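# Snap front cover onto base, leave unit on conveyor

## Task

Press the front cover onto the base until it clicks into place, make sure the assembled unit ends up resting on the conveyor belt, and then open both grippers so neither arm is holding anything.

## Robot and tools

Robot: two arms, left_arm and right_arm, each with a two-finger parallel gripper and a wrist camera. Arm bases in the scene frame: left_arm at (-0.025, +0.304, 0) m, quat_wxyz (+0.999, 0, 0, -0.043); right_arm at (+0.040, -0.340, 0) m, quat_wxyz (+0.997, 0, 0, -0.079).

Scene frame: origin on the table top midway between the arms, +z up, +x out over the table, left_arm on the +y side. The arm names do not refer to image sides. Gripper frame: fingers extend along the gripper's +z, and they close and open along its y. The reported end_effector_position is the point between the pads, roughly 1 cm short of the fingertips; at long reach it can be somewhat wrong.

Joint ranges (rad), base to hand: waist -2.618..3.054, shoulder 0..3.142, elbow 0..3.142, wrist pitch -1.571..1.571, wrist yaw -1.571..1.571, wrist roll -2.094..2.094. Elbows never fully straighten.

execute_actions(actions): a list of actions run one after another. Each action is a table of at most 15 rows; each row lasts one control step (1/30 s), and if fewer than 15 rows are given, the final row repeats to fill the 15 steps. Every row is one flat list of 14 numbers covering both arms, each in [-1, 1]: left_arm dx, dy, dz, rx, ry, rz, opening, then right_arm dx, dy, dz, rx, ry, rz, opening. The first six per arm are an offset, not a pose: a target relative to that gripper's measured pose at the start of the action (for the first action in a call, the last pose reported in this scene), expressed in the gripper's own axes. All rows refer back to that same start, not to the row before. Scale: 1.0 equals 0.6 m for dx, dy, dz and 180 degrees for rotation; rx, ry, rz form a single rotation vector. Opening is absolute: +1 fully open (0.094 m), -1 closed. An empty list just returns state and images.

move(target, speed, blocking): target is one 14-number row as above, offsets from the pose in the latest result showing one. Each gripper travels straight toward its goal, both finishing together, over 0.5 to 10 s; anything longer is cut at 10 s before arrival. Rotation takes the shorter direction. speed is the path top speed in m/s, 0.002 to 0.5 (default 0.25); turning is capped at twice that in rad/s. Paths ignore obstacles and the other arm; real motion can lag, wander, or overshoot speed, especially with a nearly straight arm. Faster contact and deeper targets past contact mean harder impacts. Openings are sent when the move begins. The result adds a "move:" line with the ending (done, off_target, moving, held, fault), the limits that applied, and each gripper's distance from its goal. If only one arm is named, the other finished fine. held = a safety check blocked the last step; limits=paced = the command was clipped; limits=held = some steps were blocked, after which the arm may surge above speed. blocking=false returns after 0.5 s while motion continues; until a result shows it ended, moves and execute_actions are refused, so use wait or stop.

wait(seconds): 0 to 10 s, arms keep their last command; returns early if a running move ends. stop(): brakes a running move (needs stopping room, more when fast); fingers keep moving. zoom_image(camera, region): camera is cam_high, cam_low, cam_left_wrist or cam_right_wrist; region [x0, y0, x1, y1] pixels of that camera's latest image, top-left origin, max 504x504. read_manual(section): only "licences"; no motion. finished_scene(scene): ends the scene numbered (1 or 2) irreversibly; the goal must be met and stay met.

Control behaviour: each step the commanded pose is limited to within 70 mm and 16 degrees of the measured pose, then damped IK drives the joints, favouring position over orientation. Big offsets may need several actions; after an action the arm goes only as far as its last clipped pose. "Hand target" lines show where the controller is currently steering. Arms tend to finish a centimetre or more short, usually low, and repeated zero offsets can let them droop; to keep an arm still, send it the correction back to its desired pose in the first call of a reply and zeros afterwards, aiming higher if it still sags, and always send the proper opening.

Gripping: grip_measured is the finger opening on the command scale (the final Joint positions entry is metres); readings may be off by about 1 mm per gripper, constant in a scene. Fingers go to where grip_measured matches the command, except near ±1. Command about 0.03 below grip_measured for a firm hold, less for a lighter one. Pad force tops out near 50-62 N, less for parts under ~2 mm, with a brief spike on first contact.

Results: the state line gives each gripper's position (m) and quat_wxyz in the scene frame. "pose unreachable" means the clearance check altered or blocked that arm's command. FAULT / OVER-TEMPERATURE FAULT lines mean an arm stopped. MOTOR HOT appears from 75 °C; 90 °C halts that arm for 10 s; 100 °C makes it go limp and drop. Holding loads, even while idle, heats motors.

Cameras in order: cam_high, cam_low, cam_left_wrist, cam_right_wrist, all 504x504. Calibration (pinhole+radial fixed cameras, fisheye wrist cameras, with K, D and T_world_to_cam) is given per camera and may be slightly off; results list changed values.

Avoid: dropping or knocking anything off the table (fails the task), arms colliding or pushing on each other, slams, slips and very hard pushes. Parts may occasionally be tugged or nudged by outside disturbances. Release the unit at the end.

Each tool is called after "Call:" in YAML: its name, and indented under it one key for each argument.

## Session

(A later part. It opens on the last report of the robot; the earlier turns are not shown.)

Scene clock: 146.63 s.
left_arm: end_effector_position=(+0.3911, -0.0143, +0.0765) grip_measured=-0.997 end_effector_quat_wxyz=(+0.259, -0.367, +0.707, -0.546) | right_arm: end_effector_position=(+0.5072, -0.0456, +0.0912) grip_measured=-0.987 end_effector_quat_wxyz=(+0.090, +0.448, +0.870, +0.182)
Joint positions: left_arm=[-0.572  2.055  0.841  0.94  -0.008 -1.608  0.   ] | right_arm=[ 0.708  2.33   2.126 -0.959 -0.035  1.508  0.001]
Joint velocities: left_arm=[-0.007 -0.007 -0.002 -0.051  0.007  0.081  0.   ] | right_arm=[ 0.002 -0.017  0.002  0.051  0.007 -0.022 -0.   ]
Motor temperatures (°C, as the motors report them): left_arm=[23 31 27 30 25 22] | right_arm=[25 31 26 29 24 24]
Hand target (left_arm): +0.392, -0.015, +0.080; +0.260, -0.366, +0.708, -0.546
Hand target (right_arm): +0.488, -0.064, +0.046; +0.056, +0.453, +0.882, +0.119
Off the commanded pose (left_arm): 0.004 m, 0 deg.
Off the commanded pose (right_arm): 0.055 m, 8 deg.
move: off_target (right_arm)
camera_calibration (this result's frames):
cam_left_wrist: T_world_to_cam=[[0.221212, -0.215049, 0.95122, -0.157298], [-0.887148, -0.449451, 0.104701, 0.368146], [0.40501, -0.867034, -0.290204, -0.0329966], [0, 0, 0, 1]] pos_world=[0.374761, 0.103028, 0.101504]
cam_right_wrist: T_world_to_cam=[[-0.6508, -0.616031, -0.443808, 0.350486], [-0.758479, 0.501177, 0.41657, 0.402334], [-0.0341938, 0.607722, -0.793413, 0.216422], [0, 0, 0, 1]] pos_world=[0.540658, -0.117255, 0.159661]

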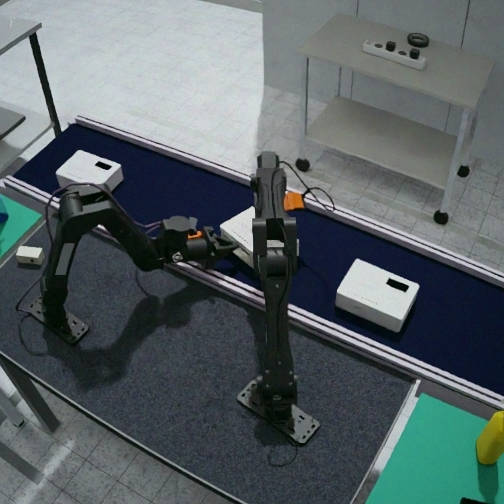

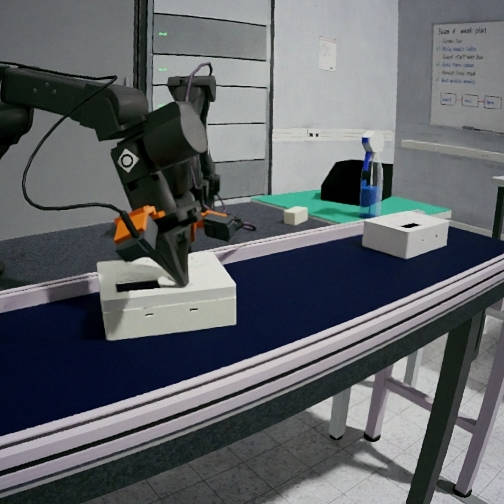

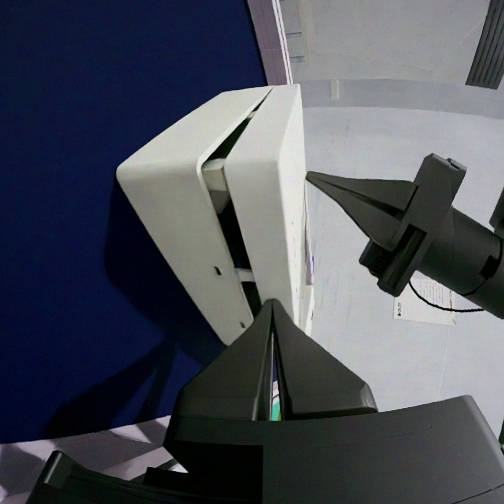

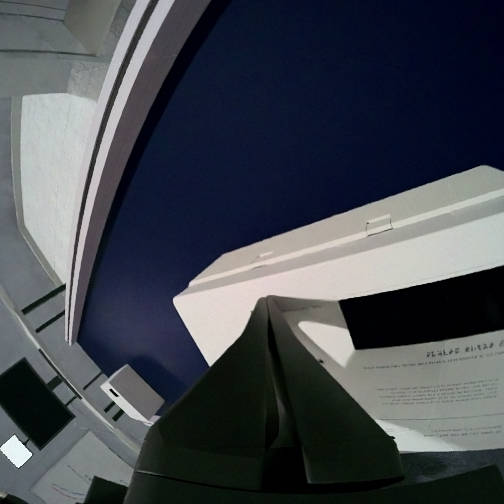

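Call:
execute_actions:
  actions:
    - [[-0.002,-0.007,0.005,0,0,0,-1, -0.008,-0.071,0.056,0.045,0,0,-1],[-0.002,-0.007,0.005,0,0,0,-1, -0.008,-0.071,0.056,0.045,0,0,-1],[-0.004,-0.008,0.01,0,0,0,-1, -0.008,-0.071,0.056,0.045,0,0,-1],[-0.004,-0.008,0.01,0,0,0,-1, -0.008,-0.071,0.056,0.045,0,0,-1],[-0.006,-0.01,0.015,0,0,0,-1, -0.008,-0.071,0.056,0.045,0,0,-1],[-0.006,-0.01,0.015,0,0,0,-1, -0.008,-0.071,0.056,0.045,0,0,-1],[-0.008,-0.011,0.02,0,0,0,-1, -0.008,-0.071,0.056,0.045,0,0,-1],[-0.008,-0.011,0.02,0,0,0,-1, -0.008,-0.071,0.056,0.045,0,0,-1],[-0.01,-0.013,0.025,0,0,0,-1, -0.008,-0.071,0.056,0.045,0,0,-1],[-0.01,-0.013,0.025,0,0,0,-1, -0.008,-0.071,0.056,0.045,0,0,-1],[-0.012,-0.014,0.03,0,0,0,-1, -0.008,-0.071,0.056,0.045,0,0,-1]]

Call:
wait:
  seconds: 0.3

Scene clock: 147.67 s.
left_arm: end_effector_position=(+0.3984, -0.0240, +0.0778) grip_measured=-0.997 end_effector_quat_wxyz=(+0.250, -0.361, +0.711, -0.549) | right_arm: end_effector_position=(+0.5144, -0.0463, +0.0919) grip_measured=-0.987 end_effector_quat_wxyz=(+0.098, +0.450, +0.867, +0.192)
Joint positions: left_arm=[-0.569  2.078  0.896  0.905  0.018 -1.608  0.   ] | right_arm=[ 0.701  2.33   2.119 -0.926 -0.033  1.508  0.001]
Joint velocities: left_arm=[ 0.017  0.002  0.056 -0.022  0.022 -0.051 -0.001] | right_arm=[ 0.002  0.007 -0.027  0.007  0.022 -0.037 -0.002]
Motor temperatures (°C, as the motors report them): left_arm=[23 31 27 30 25 22] | right_arm=[25 31 26 29 24 24]
Hand target (left_arm): +0.411, -0.019, +0.080; +0.260, -0.367, +0.707, -0.546
Hand target (right_arm): +0.488, -0.063, +0.047; +0.057, +0.452, +0.882, +0.121
Off the commanded pose (left_arm): 0.014 m, 1 deg.
Off the commanded pose (right_arm): 0.058 m, 10 deg.
camera_calibration (this result's frames):
cam_left_wrist: T_world_to_cam=[[0.222673, -0.216021, 0.950659, -0.162756], [-0.896192, -0.429196, 0.112387, 0.373538], [0.383741, -0.876998, -0.289167, -0.0359031], [0, 0, 0, 1]] pos_world=[0.384781, 0.0936754, 0.102363]
cam_right_wrist: T_world_to_cam=[[-0.645507, -0.605565, -0.465416, 0.354832], [-0.763667, 0.502528, 0.405313, 0.411652], [-0.0115587, 0.617055, -0.786835, 0.205848], [0, 0, 0, 1]] pos_world=[0.545791, -0.119012, 0.160265]

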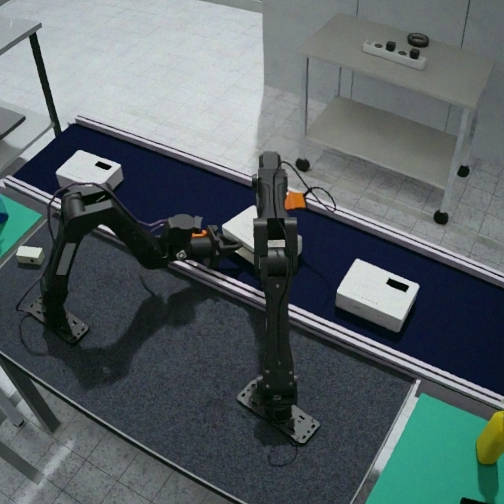

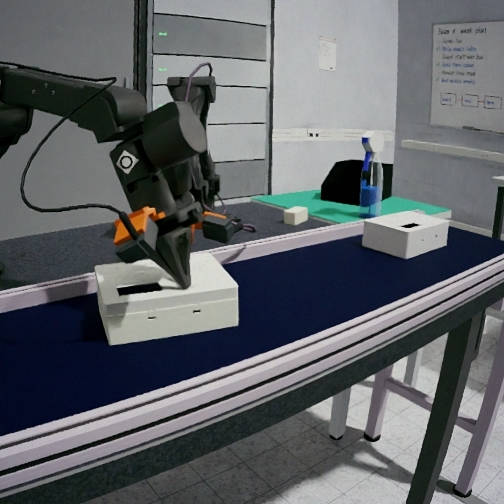

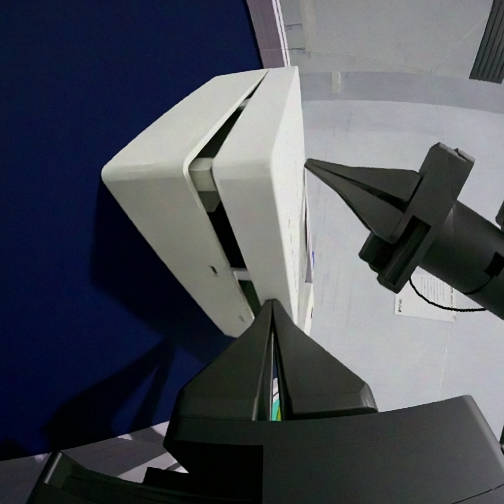

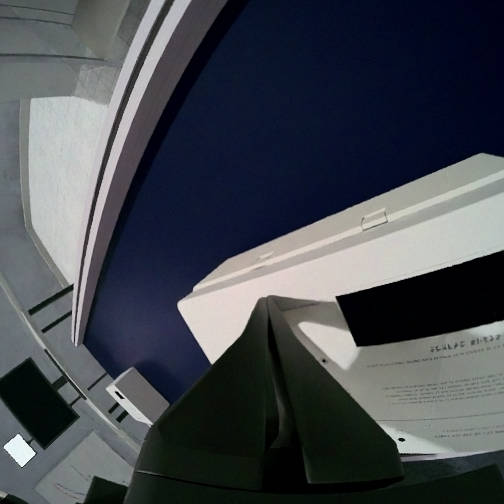

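Scene clock: 147.97 s.
left_arm: end_effector_position=(+0.3984, -0.0242, +0.0775) grip_measured=-0.997 end_effector_quat_wxyz=(+0.249, -0.361, +0.712, -0.549) | right_arm: end_effector_position=(+0.5146, -0.0465, +0.0918) grip_measured=-0.987 end_effector_quat_wxyz=(+0.098, +0.450, +0.866, +0.192)
Joint positions: left_arm=[-0.568  2.078  0.897  0.903  0.022 -1.608  0.   ] | right_arm=[ 0.7    2.33   2.118 -0.925 -0.033  1.508  0.001]
Joint velocities: left_arm=[-0.007 -0.002  0.012 -0.007  0.007 -0.066 -0.   ] | right_arm=[-0.032  0.002  0.007  0.007  0.051 -0.066  0.   ]
Motor temperatures (°C, as the motors report them): left_arm=[23 31 27 30 25 22] | right_arm=[25 31 26 29 24 24]
Hand target (left_arm): +0.411, -0.019, +0.079; +0.259, -0.367, +0.707, -0.546
Hand target (right_arm): +0.488, -0.063, +0.047; +0.057, +0.453, +0.882, +0.121
Off the commanded pose (left_arm): 0.014 m, 2 deg.
Off the commanded pose (right_arm): 0.058 m, 10 deg.
wait: 0.30 s; at rest by 0.17 s
camera_calibration (this result's frames):
cam_left_wrist: T_world_to_cam=[[0.223593, -0.21646, 0.950343, -0.162964], [-0.897098, -0.426917, 0.113826, 0.373877], [0.381079, -0.878002, -0.289641, -0.0350504], [0, 0, 0, 1]] pos_world=[0.385199, 0.0935651, 0.102163]
cam_right_wrist: T_world_to_cam=[[-0.6456, -0.605261, -0.465682, 0.354919], [-0.763599, 0.502982, 0.404877, 0.41197], [-0.0108268, 0.616982, -0.786902, 0.205549], [0, 0, 0, 1]] pos_world=[0.545941, -0.119215, 0.160229]

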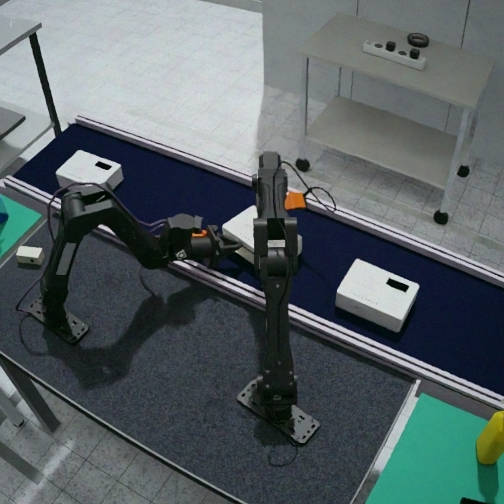

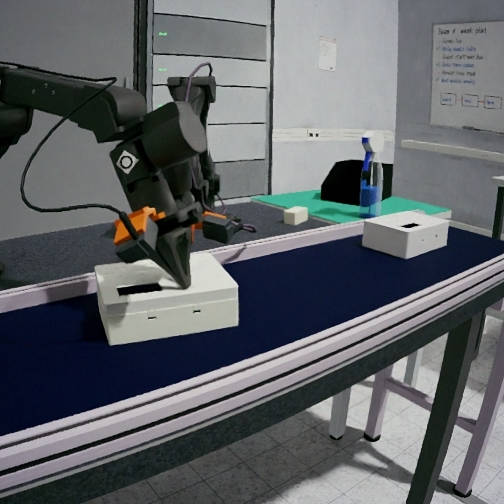

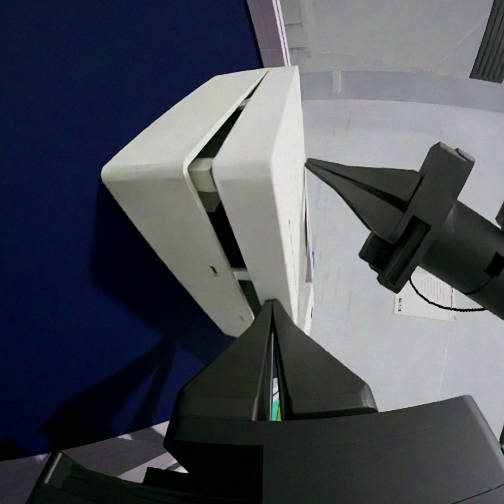

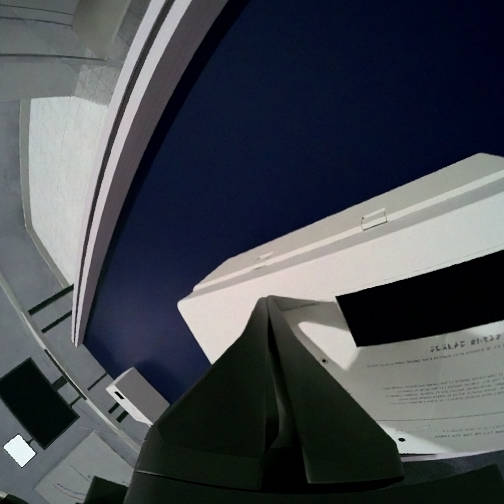

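Call:
move:
  target: [0,0,-0.05,0,-0.12,0,-0.3, 0,0.02,-0.06,0,0,0,-1]
  speed: 0.1

Scene clock: 152.03 s.
left_arm: end_effector_position=(+0.3800, -0.0087, +0.0833) grip_measured=-0.303 end_effector_quat_wxyz=(+0.374, -0.456, +0.650, -0.480) | right_arm: end_effector_position=(+0.5095, -0.0497, +0.1191) grip_measured=-0.987 end_effector_quat_wxyz=(+0.094, +0.451, +0.868, +0.186)
Joint positions: left_arm=[-0.745  2.041  0.864  0.873 -0.513 -1.674  0.033] | right_arm=[ 0.7    2.328  2.23  -1.053 -0.033  1.508  0.001]
Joint velocities: left_arm=[-0.012  0.012  0.012 -0.095  0.051  0.11  -0.001] | right_arm=[ 0.022  0.007 -0.002 -0.051 -0.007 -0.051 -0.001]
Motor temperatures (°C, as the motors report them): left_arm=[23 31 27 30 25 22] | right_arm=[25 31 27 29 24 24]
Hand target (left_arm): +0.376, -0.007, +0.086; +0.378, -0.457, +0.652, -0.472
Hand target (right_arm): +0.511, -0.050, +0.129; +0.098, +0.450, +0.866, +0.192
Off the commanded pose (left_arm): 0.005 m, 1 deg.
Off the commanded pose (right_arm): 0.011 m, 1 deg.
move: off_target (right_arm)
camera_calibration (this result's frames):
cam_left_wrist: T_world_to_cam=[[0.246588, -0.203123, 0.947594, -0.169319], [-0.696312, -0.717214, 0.027459, 0.29164], [0.67405, -0.666592, -0.318293, -0.119916], [0, 0, 0, 1]] pos_world=[0.325654, 0.0948406, 0.114269]
cam_right_wrist: T_world_to_cam=[[-0.651319, -0.608729, -0.453026, 0.363641], [-0.75853, 0.50627, 0.410272, 0.395564], [-0.0203914, 0.610852, -0.791482, 0.233993], [0, 0, 0, 1]] pos_world=[0.541665, -0.121838, 0.187652]

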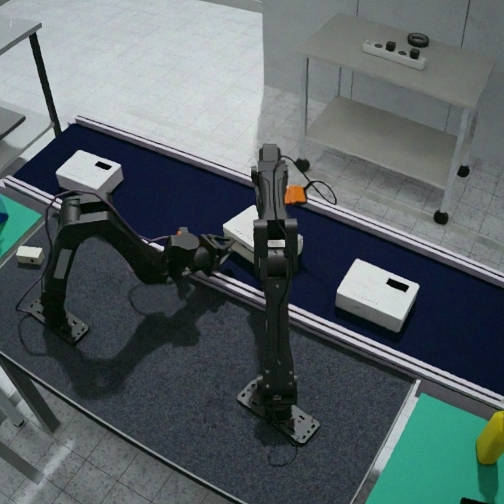

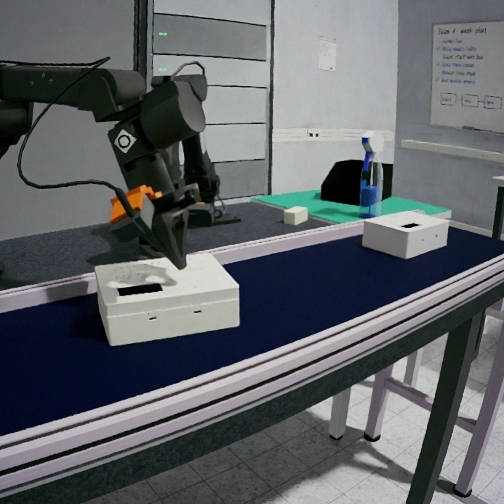

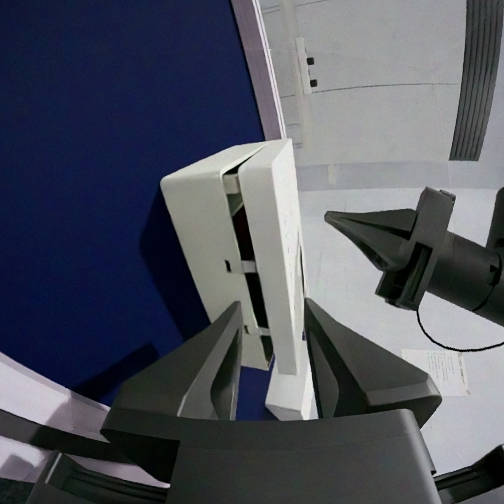

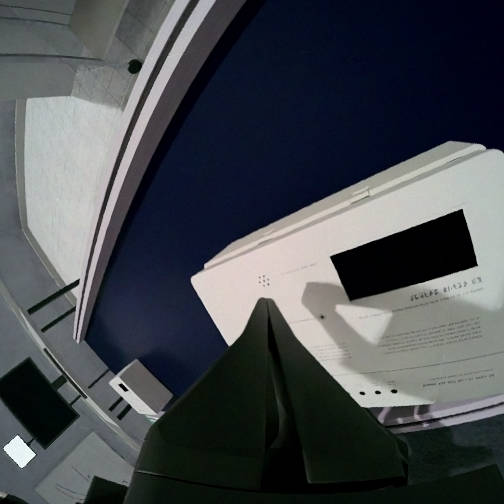

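Call:
move:
  target: [0.034,-0.025,0.01,0,0,0,-0.3, -0.077,-0.142,-0.118,0,0,0,-1]
  speed: 0.15

Scene clock: 154.00 s.
left_arm: end_effector_position=(+0.3835, -0.0284, +0.0989) grip_measured=-0.303 end_effector_quat_wxyz=(+0.371, -0.455, +0.645, -0.490) | right_arm: end_effector_position=(+0.4492, -0.1466, +0.1439) grip_measured=-0.987 end_effector_quat_wxyz=(+0.090, +0.456, +0.867, +0.177)
Joint positions: left_arm=[-0.771  2.041  0.94   0.812 -0.529 -1.687  0.033] | right_arm=[ 0.567  1.902  1.68  -0.958 -0.081  1.392  0.001]
Joint velocities: left_arm=[-0.017 -0.012 -0.012  0.007  0.037  0.037  0.001] | right_arm=[ 0.002 -0.002 -0.017 -0.037 -0.037 -0.037 -0.001]
Motor temperatures (°C, as the motors report them): left_arm=[23 31 27 30 25 22] | right_arm=[25 32 27 29 24 24]
Hand target (left_arm): +0.383, -0.032, +0.095; +0.374, -0.456, +0.650, -0.480
Hand target (right_arm): +0.449, -0.149, +0.149; +0.095, +0.451, +0.868, +0.185
Off the commanded pose (left_arm): 0.005 m, 1 deg.
Off the commanded pose (right_arm): 0.005 m, 1 deg.
move: done
camera_calibration (this result's frames):
cam_left_wrist: T_world_to_cam=[[0.236026, -0.185104, 0.953954, -0.185084], [-0.701502, -0.711785, 0.0354508, 0.280903], [0.672448, -0.677568, -0.297851, -0.132096], [0, 0, 0, 1]] pos_world=[0.329567, 0.0761791, 0.127259]
cam_right_wrist: T_world_to_cam=[[-0.664944, -0.607373, -0.43468, 0.28026], [-0.746326, 0.517643, 0.418382, 0.383745], [-0.0291049, 0.602614, -0.797502, 0.315194], [0, 0, 0, 1]] pos_world=[0.48193, -0.218361, 0.21264]

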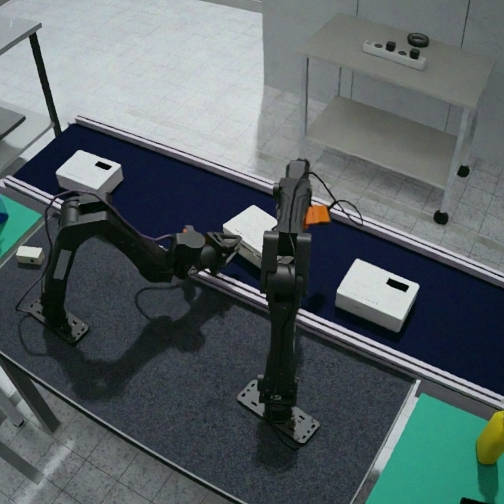

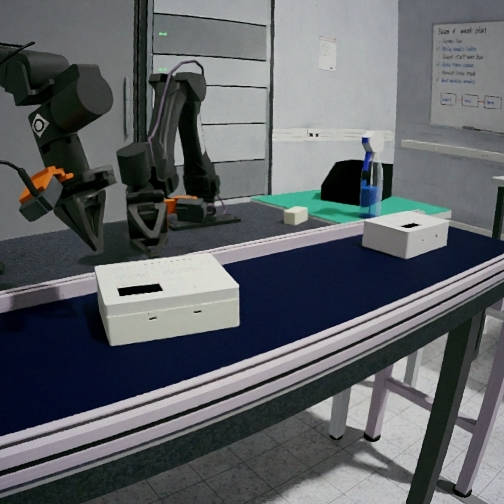

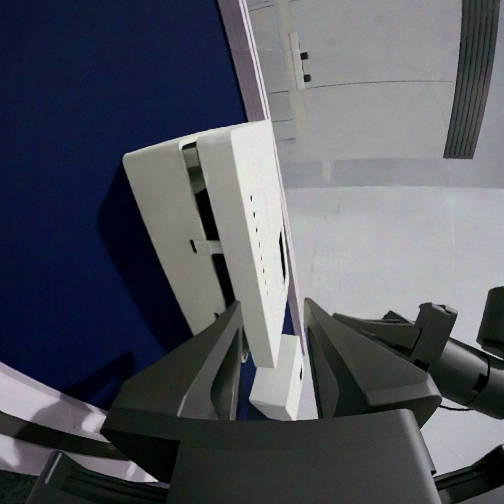

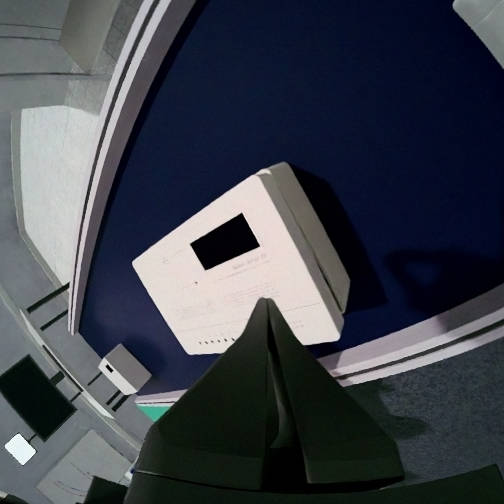

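Call:
move:
  target: [0.003,0.014,0.015,0,0,0,-0.3, 0,0,-0.005,0,0,0,-1]
  speed: 0.05

Scene clock: 155.00 s.
left_arm: end_effector_position=(+0.3837, -0.0285, +0.0829) grip_measured=-0.303 end_effector_quat_wxyz=(+0.370, -0.456, +0.651, -0.482) | right_arm: end_effector_position=(+0.4494, -0.1463, +0.1440) grip_measured=-0.987 end_effector_quat_wxyz=(+0.090, +0.455, +0.868, +0.178)
Joint positions: left_arm=[-0.771  2.081  0.94   0.832 -0.529 -1.688  0.033] | right_arm=[ 0.567  1.902  1.68  -0.957 -0.082  1.391  0.001]
Joint velocities: left_arm=[ 0.007 -0.007  0.022 -0.007 -0.007 -0.066  0.001] | right_arm=[-0.002  0.002 -0.012 -0.037 -0.007 -0.022  0.001]
Motor temperatures (°C, as the motors report them): left_arm=[23 31 27 30 25 22] | right_arm=[25 32 27 29 24 24]
Hand target (left_arm): +0.389, -0.031, +0.088; +0.371, -0.455, +0.645, -0.490
Hand target (right_arm): +0.448, -0.147, +0.147; +0.090, +0.456, +0.867, +0.177
Off the commanded pose (left_arm): 0.009 m, 1 deg.
Off the commanded pose (right_arm): 0.003 m, 0 deg.
move: done
camera_calibration (this result's frames):
cam_left_wrist: T_world_to_cam=[[0.249233, -0.198801, 0.947819, -0.174795], [-0.700552, -0.712756, 0.0347151, 0.281186], [0.668662, -0.672649, -0.316913, -0.133861], [0, 0, 0, 1]] pos_world=[0.330058, 0.0756259, 0.11349]
cam_right_wrist: T_world_to_cam=[[-0.663148, -0.608474, -0.435883, 0.279797], [-0.747903, 0.515661, 0.418012, 0.384132], [-0.0295817, 0.603202, -0.79704, 0.315357], [0, 0, 0, 1]] pos_world=[0.482169, -0.218057, 0.212739]

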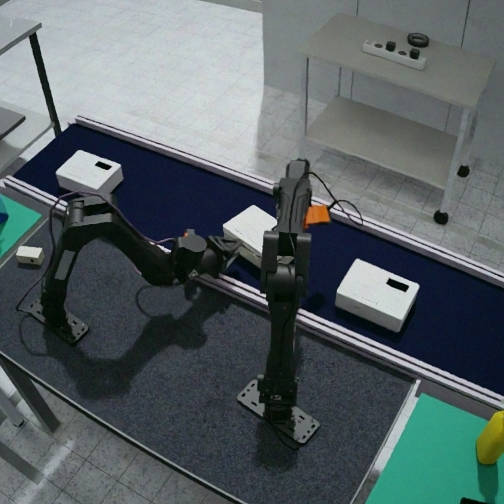

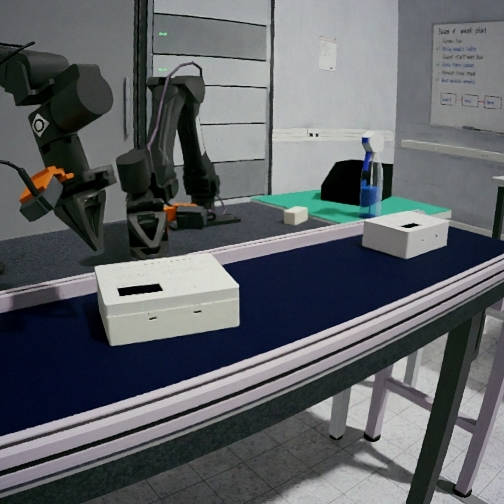

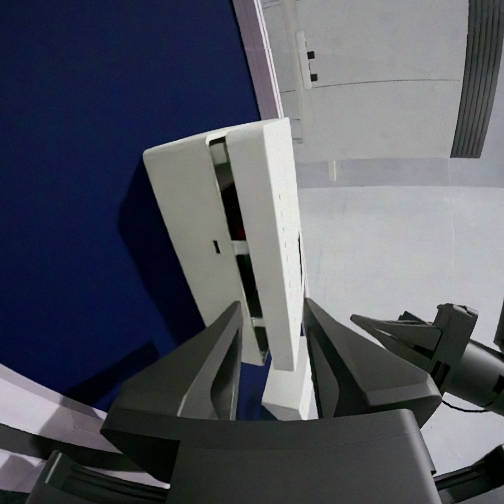

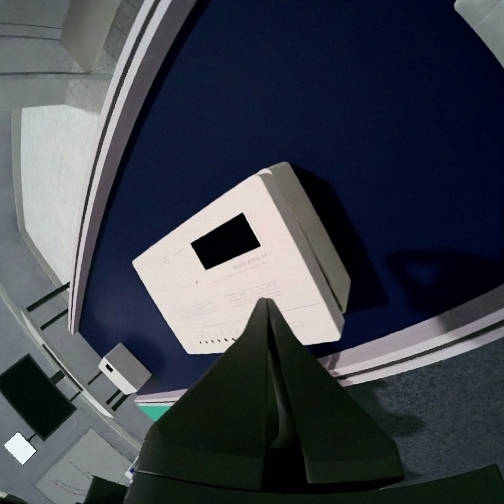

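Call:
move:
  target: [0,-0.016,0.019,0,0,0,-0.3, 0,0,0,0,0,0,-1]
  speed: 0.03

Scene clock: 155.90 s.
left_arm: end_effector_position=(+0.3917, -0.0336, +0.0942) grip_measured=-0.303 end_effector_quat_wxyz=(+0.369, -0.456, +0.643, -0.492) | right_arm: end_effector_position=(+0.4494, -0.1463, +0.1440) grip_measured=-0.987 end_effector_quat_wxyz=(+0.090, +0.455, +0.868, +0.178)
Joint positions: left_arm=[-0.763  2.081  0.978  0.82  -0.52  -1.688  0.033] | right_arm=[ 0.567  1.902  1.68  -0.957 -0.082  1.391  0.001]
Joint velocities: left_arm=[-0.007 -0.007  0.007  0.007  0.007  0.007  0.   ] | right_arm=[-0.007  0.017 -0.002 -0.051  0.037 -0.066 -0.001]
Motor temperatures (°C, as the motors report them): left_arm=[23 31 27 30 25 22] | right_arm=[25 32 27 29 24 24]
Hand target (left_arm): +0.396, -0.033, +0.089; +0.370, -0.456, +0.650, -0.482
Hand target (right_arm): +0.449, -0.146, +0.144; +0.090, +0.455, +0.868, +0.178
Off the commanded pose (left_arm): 0.007 m, 1 deg.
Off the commanded pose (right_arm): 0.000 m, 0 deg.
move: done
camera_calibration (this result's frames):
cam_left_wrist: T_world_to_cam=[[0.235121, -0.178664, 0.955404, -0.183028], [-0.701818, -0.711248, 0.0397086, 0.282905], [0.672435, -0.679857, -0.29262, -0.143096], [0, 0, 0, 1]] pos_world=[0.337804, 0.0712303, 0.121759]
cam_right_wrist: T_world_to_cam=[[-0.663148, -0.608474, -0.435883, 0.279797], [-0.747903, 0.515661, 0.418012, 0.384132], [-0.0295817, 0.603202, -0.79704, 0.315357], [0, 0, 0, 1]] pos_world=[0.482169, -0.218057, 0.212739]

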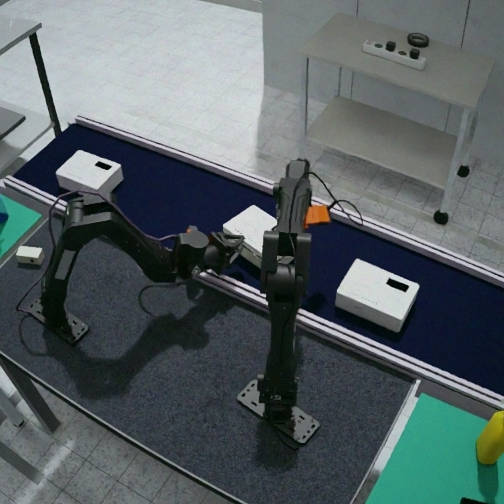

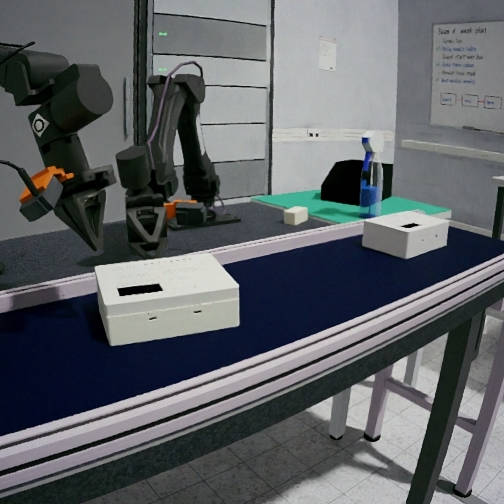

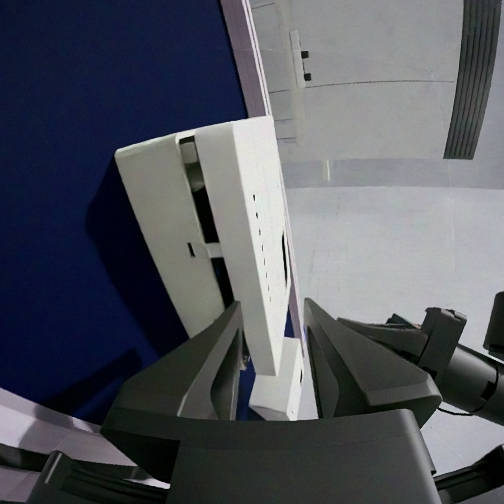

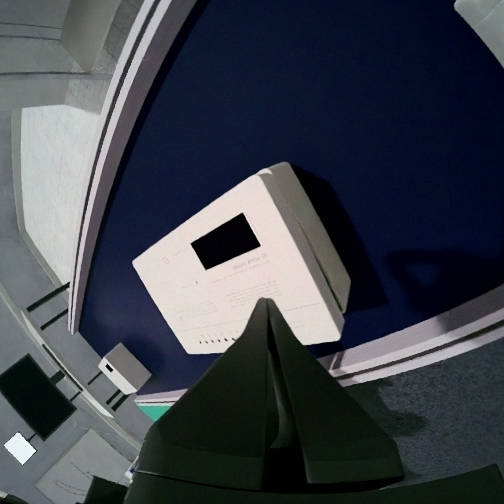

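Call:
move:
  target: [0,0,0.03,0,0,0,-0.06, 0,0,0,0,0,0,-1]
  speed: 0.02

Scene clock: 157.17 s.
left_arm: end_effector_position=(+0.4021, -0.0384, +0.0897) grip_measured=-0.063 end_effector_quat_wxyz=(+0.367, -0.457, +0.642, -0.494) | right_arm: end_effector_position=(+0.4494, -0.1463, +0.1440) grip_measured=-0.987 end_effector_quat_wxyz=(+0.090, +0.455, +0.868, +0.178)
Joint positions: left_arm=[-0.75   2.123  1.024  0.818 -0.505 -1.689  0.044] | right_arm=[ 0.567  1.902  1.68  -0.957 -0.082  1.391  0.001]
Joint velocities: left_arm=[-0.012  0.002 -0.002 -0.037 -0.007 -0.022  0.   ] | right_arm=[ 0.002 -0.002  0.002 -0.022  0.037 -0.066 -0.001]
Motor temperatures (°C, as the motors report them): left_arm=[23 31 27 30 25 22] | right_arm=[25 32 27 30 24 24]
Hand target (left_arm): +0.408, -0.038, +0.090; +0.369, -0.456, +0.643, -0.492
Hand target (right_arm): +0.449, -0.146, +0.144; +0.090, +0.455, +0.868, +0.178
Off the commanded pose (left_arm): 0.006 m, 0 deg.
Off the commanded pose (right_arm): 0.000 m, 0 deg.
move: done
camera_calibration (this result's frames):
cam_left_wrist: T_world_to_cam=[[0.236069, -0.173515, 0.956119, -0.182335], [-0.702584, -0.710203, 0.0445837, 0.2868], [0.671302, -0.682279, -0.289566, -0.1546], [0, 0, 0, 1]] pos_world=[0.348328, 0.0665677, 0.11678]
cam_right_wrist: T_world_to_cam=[[-0.663148, -0.608474, -0.435883, 0.279797], [-0.747903, 0.515661, 0.418012, 0.384132], [-0.0295817, 0.603202, -0.79704, 0.315357], [0, 0, 0, 1]] pos_world=[0.482169, -0.218057, 0.212739]

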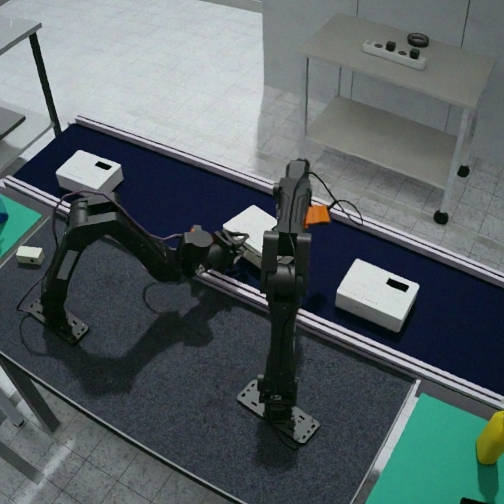

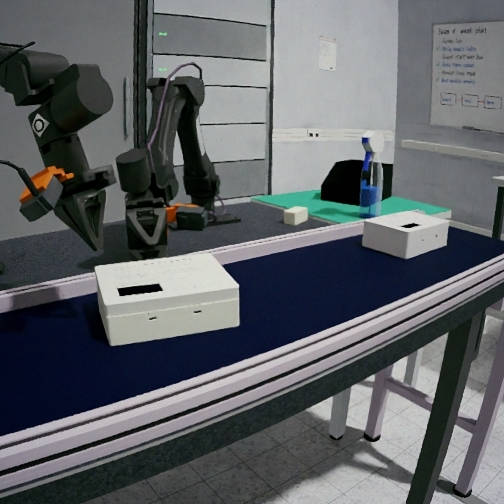

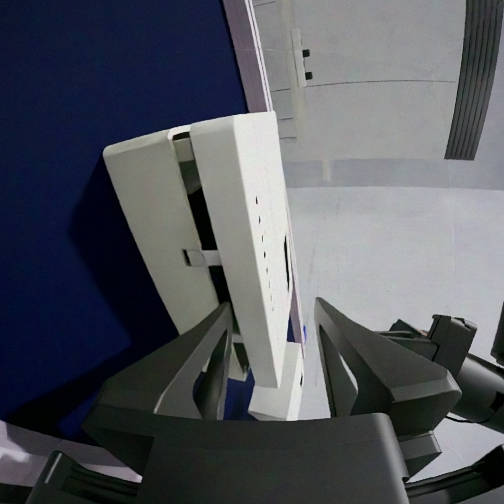

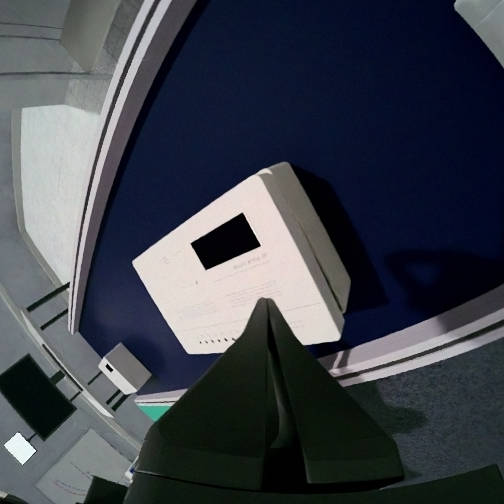

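Call:
move:
  target: [0,0,0.035,0,0,0,-0.06, 0,0,0,0,0,0,-1]
  speed: 0.02

Scene clock: 158.53 s.
left_arm: end_effector_position=(+0.4155, -0.0447, +0.0859) grip_measured=-0.063 end_effector_quat_wxyz=(+0.365, -0.458, +0.639, -0.498) | right_arm: end_effector_position=(+0.4494, -0.1463, +0.1440) grip_measured=-0.987 end_effector_quat_wxyz=(+0.090, +0.455, +0.868, +0.178)
Joint positions: left_arm=[-0.735  2.173  1.084  0.818 -0.489 -1.69   0.044] | right_arm=[ 0.567  1.902  1.68  -0.957 -0.082  1.391  0.001]
Joint velocities: left_arm=[ 0.002 -0.007  0.017  0.007 -0.037  0.037 -0.   ] | right_arm=[ 0.002  0.007 -0.002 -0.037 -0.051  0.037 -0.001]
Motor temperatures (°C, as the motors report them): left_arm=[23 31 28 30 25 22] | right_arm=[25 32 27 30 24 24]
Hand target (left_arm): +0.421, -0.044, +0.084; +0.367, -0.457, +0.642, -0.494
Hand target (right_arm): +0.449, -0.146, +0.144; +0.090, +0.455, +0.868, +0.178
Off the commanded pose (left_arm): 0.006 m, 1 deg.
Off the commanded pose (right_arm): 0.000 m, 0 deg.
move: done
camera_calibration (this result's frames):
cam_left_wrist: T_world_to_cam=[[0.23289, -0.163125, 0.958724, -0.181375], [-0.703249, -0.709171, 0.0501671, 0.291734], [0.671716, -0.685905, -0.279877, -0.170164], [0, 0, 0, 1]] pos_world=[0.361704, 0.0605857, 0.111628]
cam_right_wrist: T_world_to_cam=[[-0.663148, -0.608474, -0.435883, 0.279797], [-0.747903, 0.515661, 0.418012, 0.384132], [-0.0295817, 0.603202, -0.79704, 0.315357], [0, 0, 0, 1]] pos_world=[0.482169, -0.218057, 0.212739]

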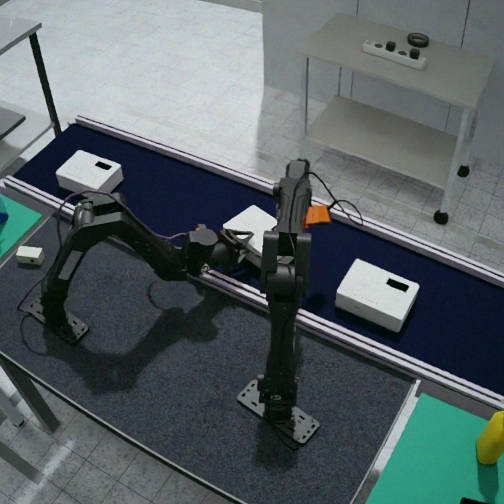

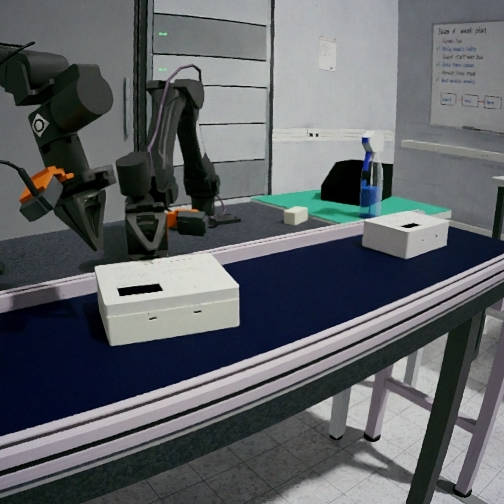

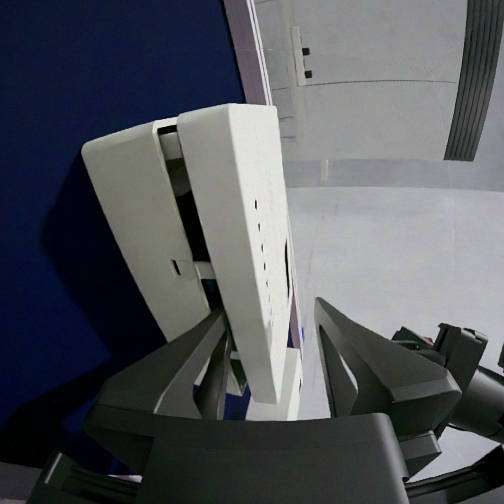

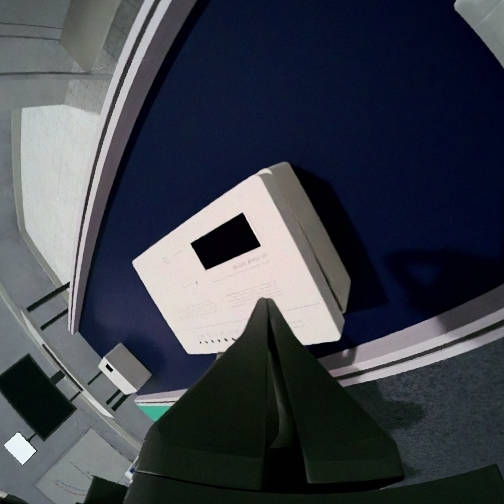

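Call:
move:
  target: [0,0,0.005,0,0,0,-0.7, 0,0,0,0,0,0,-1]
  speed: 0.02

Scene clock: 159.30 s.
left_arm: end_effector_position=(+0.4163, -0.0457, +0.0909) grip_measured=-0.641 end_effector_quat_wxyz=(+0.363, -0.461, +0.630, -0.509) | right_arm: end_effector_position=(+0.4494, -0.1463, +0.1440) grip_measured=-0.987 end_effector_quat_wxyz=(+0.090, +0.455, +0.868, +0.178)
Joint positions: left_arm=[-0.735  2.172  1.084  0.838 -0.489 -1.703  0.017] | right_arm=[ 0.567  1.902  1.68  -0.957 -0.082  1.391  0.001]
Joint velocities: left_arm=[ 0.002 -0.002  0.012  0.022 -0.037 -0.066 -0.   ] | right_arm=[ 0.002 -0.002 -0.007 -0.066 -0.051 -0.022 -0.001]
Motor temperatures (°C, as the motors report them): left_arm=[23 31 28 30 25 22] | right_arm=[25 32 27 30 24 24]
Hand target (left_arm): +0.418, -0.046, +0.085; +0.365, -0.458, +0.639, -0.499
Hand target (right_arm): +0.449, -0.146, +0.144; +0.090, +0.455, +0.868, +0.178
Off the commanded pose (left_arm): 0.006 m, 2 deg.
Off the commanded pose (right_arm): 0.000 m, 0 deg.
move: done
camera_calibration (this result's frames):
cam_left_wrist: T_world_to_cam=[[0.223243, -0.136526, 0.965154, -0.181832], [-0.702066, -0.709405, 0.0620414, 0.289794], [0.676215, -0.691452, -0.25422, -0.174413], [0, 0, 0, 1]] pos_world=[0.361987, 0.0601584, 0.113178]
cam_right_wrist: T_world_to_cam=[[-0.663148, -0.608474, -0.435883, 0.279797], [-0.747903, 0.515661, 0.418012, 0.384132], [-0.0295817, 0.603202, -0.79704, 0.315357], [0, 0, 0, 1]] pos_world=[0.482169, -0.218057, 0.212739]

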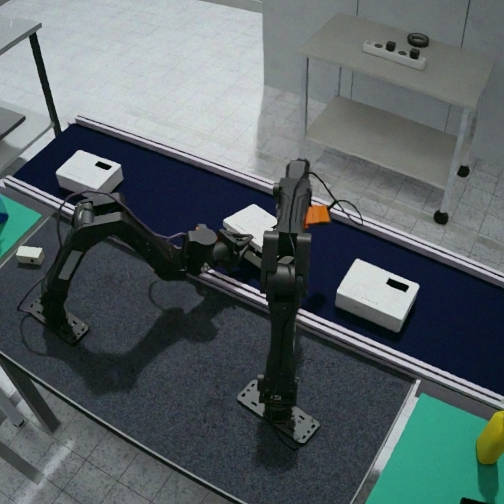

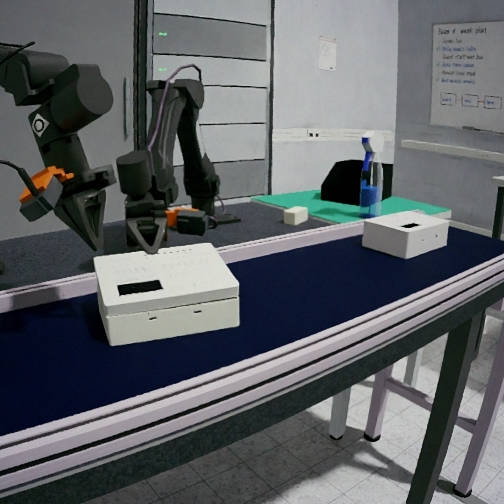

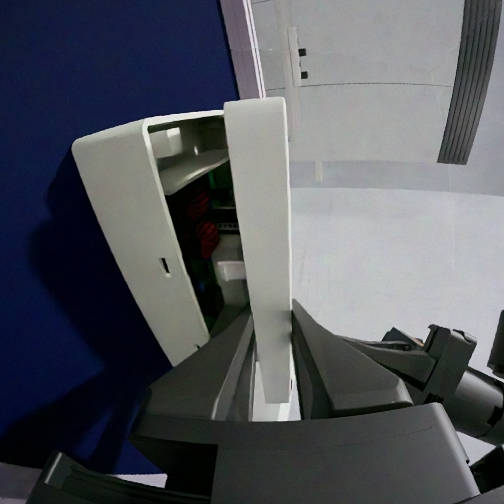

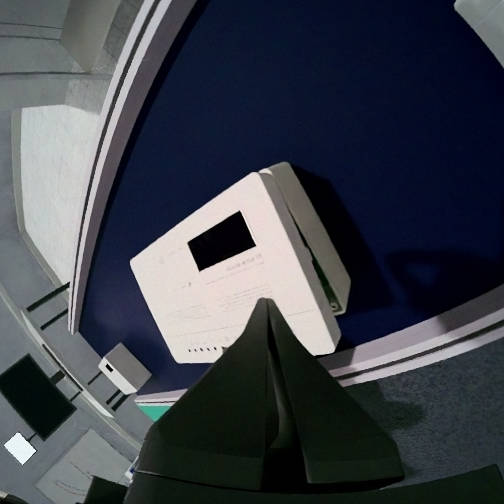

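Call:
move:
  target: [0,-0.005,0,0.07,0,0,-0.7, 0,0,0,0,0,0,-1]
  speed: 0.05

Scene clock: 162.07 s.
left_arm: end_effector_position=(+0.4177, -0.0458, +0.0885) grip_measured=-0.642 end_effector_quat_wxyz=(+0.402, -0.422, +0.579, -0.570) | right_arm: end_effector_position=(+0.4494, -0.1463, +0.1440) grip_measured=-0.987 end_effector_quat_wxyz=(+0.090, +0.455, +0.868, +0.178)
Joint positions: left_arm=[-0.735  2.323  1.055  1.237 -0.495 -1.601  0.017] | right_arm=[ 0.567  1.902  1.68  -0.957 -0.082  1.391  0.001]
Joint velocities: left_arm=[ 0.002  0.002 -0.012  0.081 -0.037 -0.022  0.   ] | right_arm=[ 0.012  0.002  0.007  0.022  0.007 -0.007  0.   ]
Motor temperatures (°C, as the motors report them): left_arm=[23 31 27 31 25 22] | right_arm=[25 32 27 30 24 24]
Hand target (left_arm): +0.416, -0.045, +0.094; +0.412, -0.418, +0.571, -0.575
Hand target (right_arm): +0.449, -0.146, +0.144; +0.090, +0.455, +0.868, +0.178
Off the commanded pose (left_arm): 0.005 m, 2 deg.
Off the commanded pose (right_arm): 0.000 m, 0 deg.
move: done
camera_calibration (this result's frames):
cam_left_wrist: T_world_to_cam=[[0.0433448, -0.0748645, 0.996251, -0.104602], [-0.710355, -0.703501, -0.0219594, 0.302022], [0.702508, -0.70674, -0.0836735, -0.202858], [0, 0, 0, 1]] pos_world=[0.361586, 0.0612739, 0.0938686]
cam_right_wrist: T_world_to_cam=[[-0.663148, -0.608474, -0.435883, 0.279797], [-0.747903, 0.515661, 0.418012, 0.384132], [-0.0295817, 0.603202, -0.79704, 0.315357], [0, 0, 0, 1]] pos_world=[0.482169, -0.218057, 0.212739]

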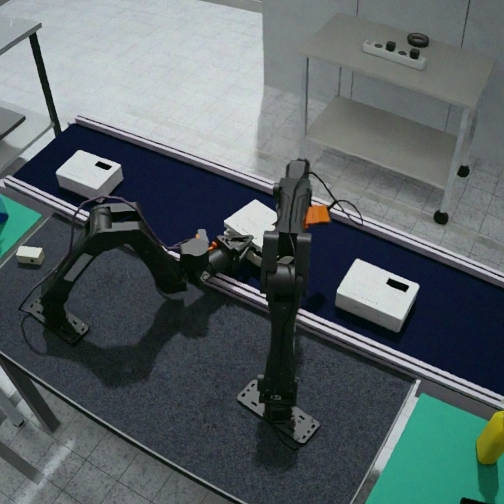

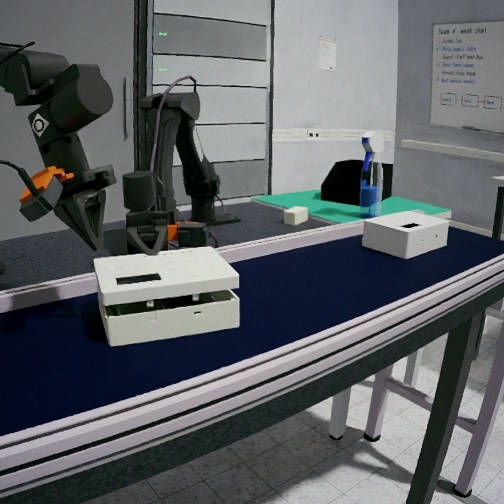

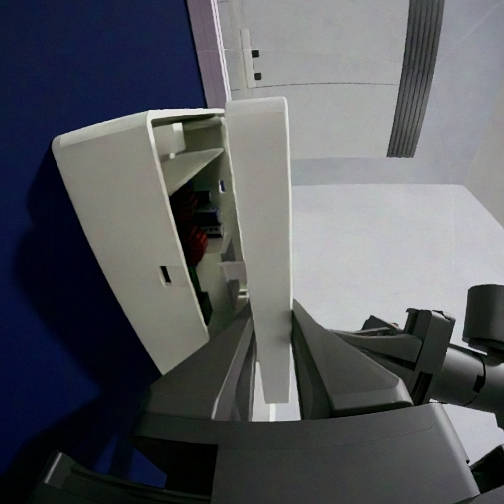

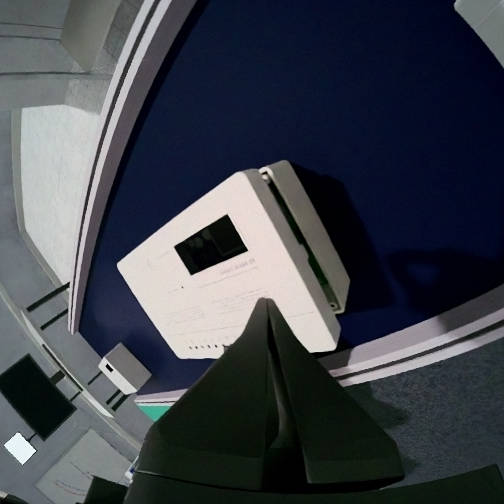

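Call:
execute_actions:
  actions: []

Scene clock: 162.57 s.
left_arm: end_effector_position=(+0.4178, -0.0458, +0.0901) grip_measured=-0.642 end_effector_quat_wxyz=(+0.403, -0.422, +0.577, -0.572) | right_arm: end_effector_position=(+0.4494, -0.1463, +0.1440) grip_measured=-0.987 end_effector_quat_wxyz=(+0.090, +0.455, +0.868, +0.178)
Joint positions: left_arm=[-0.735  2.323  1.055  1.244 -0.495 -1.599  0.017] | right_arm=[ 0.567  1.902  1.68  -0.957 -0.082  1.391  0.001]
Joint velocities: left_arm=[ 0.007  0.007 -0.017  0.022 -0.022 -0.051  0.   ] | right_arm=[ 0.007 -0.007 -0.012 -0.022 -0.007 -0.051 -0.   ]
Motor temperatures (°C, as the motors report them): left_arm=[23 31 27 31 25 22] | right_arm=[25 32 27 30 24 24]
Hand target (left_arm): +0.416, -0.045, +0.094; +0.412, -0.418, +0.571, -0.575
Hand target (right_arm): +0.449, -0.146, +0.144; +0.090, +0.455, +0.868, +0.178
Off the commanded pose (left_arm): 0.004 m, 1 deg.
Off the commanded pose (right_arm): 0.000 m, 0 deg.
camera_calibration (this result's frames):
cam_left_wrist: T_world_to_cam=[[0.0378285, -0.0713767, 0.996732, -0.103822], [-0.709992, -0.703819, -0.023455, 0.302086], [0.703193, -0.706785, -0.0773013, -0.203598], [0, 0, 0, 1]] pos_world=[0.361575, 0.0613033, 0.0948301]
cam_right_wrist: T_world_to_cam=[[-0.663148, -0.608474, -0.435883, 0.279797], [-0.747903, 0.515661, 0.418012, 0.384132], [-0.0295817, 0.603202, -0.79704, 0.315357], [0, 0, 0, 1]] pos_world=[0.482169, -0.218057, 0.212739]

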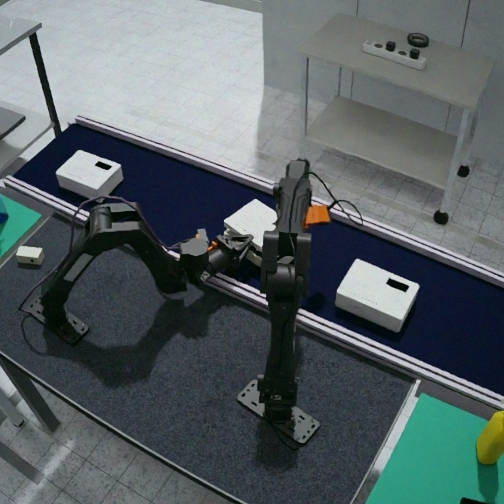

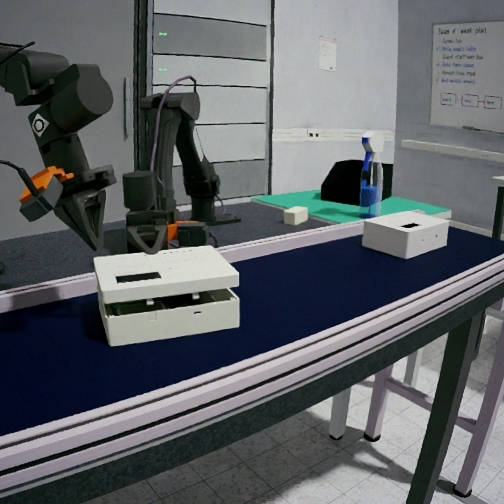

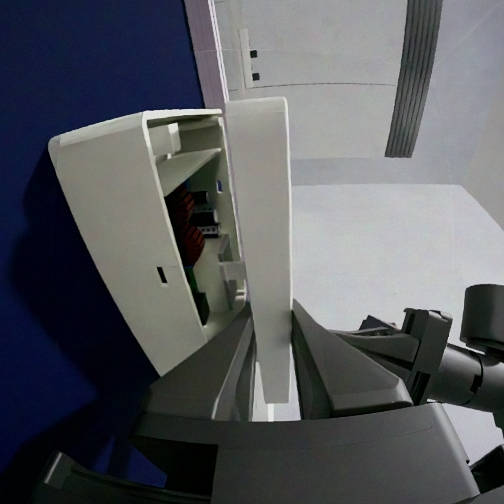

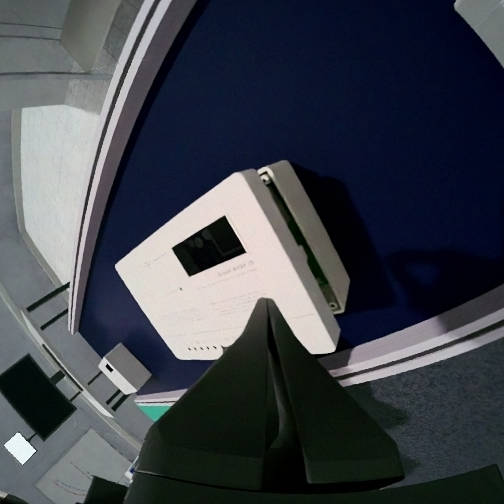

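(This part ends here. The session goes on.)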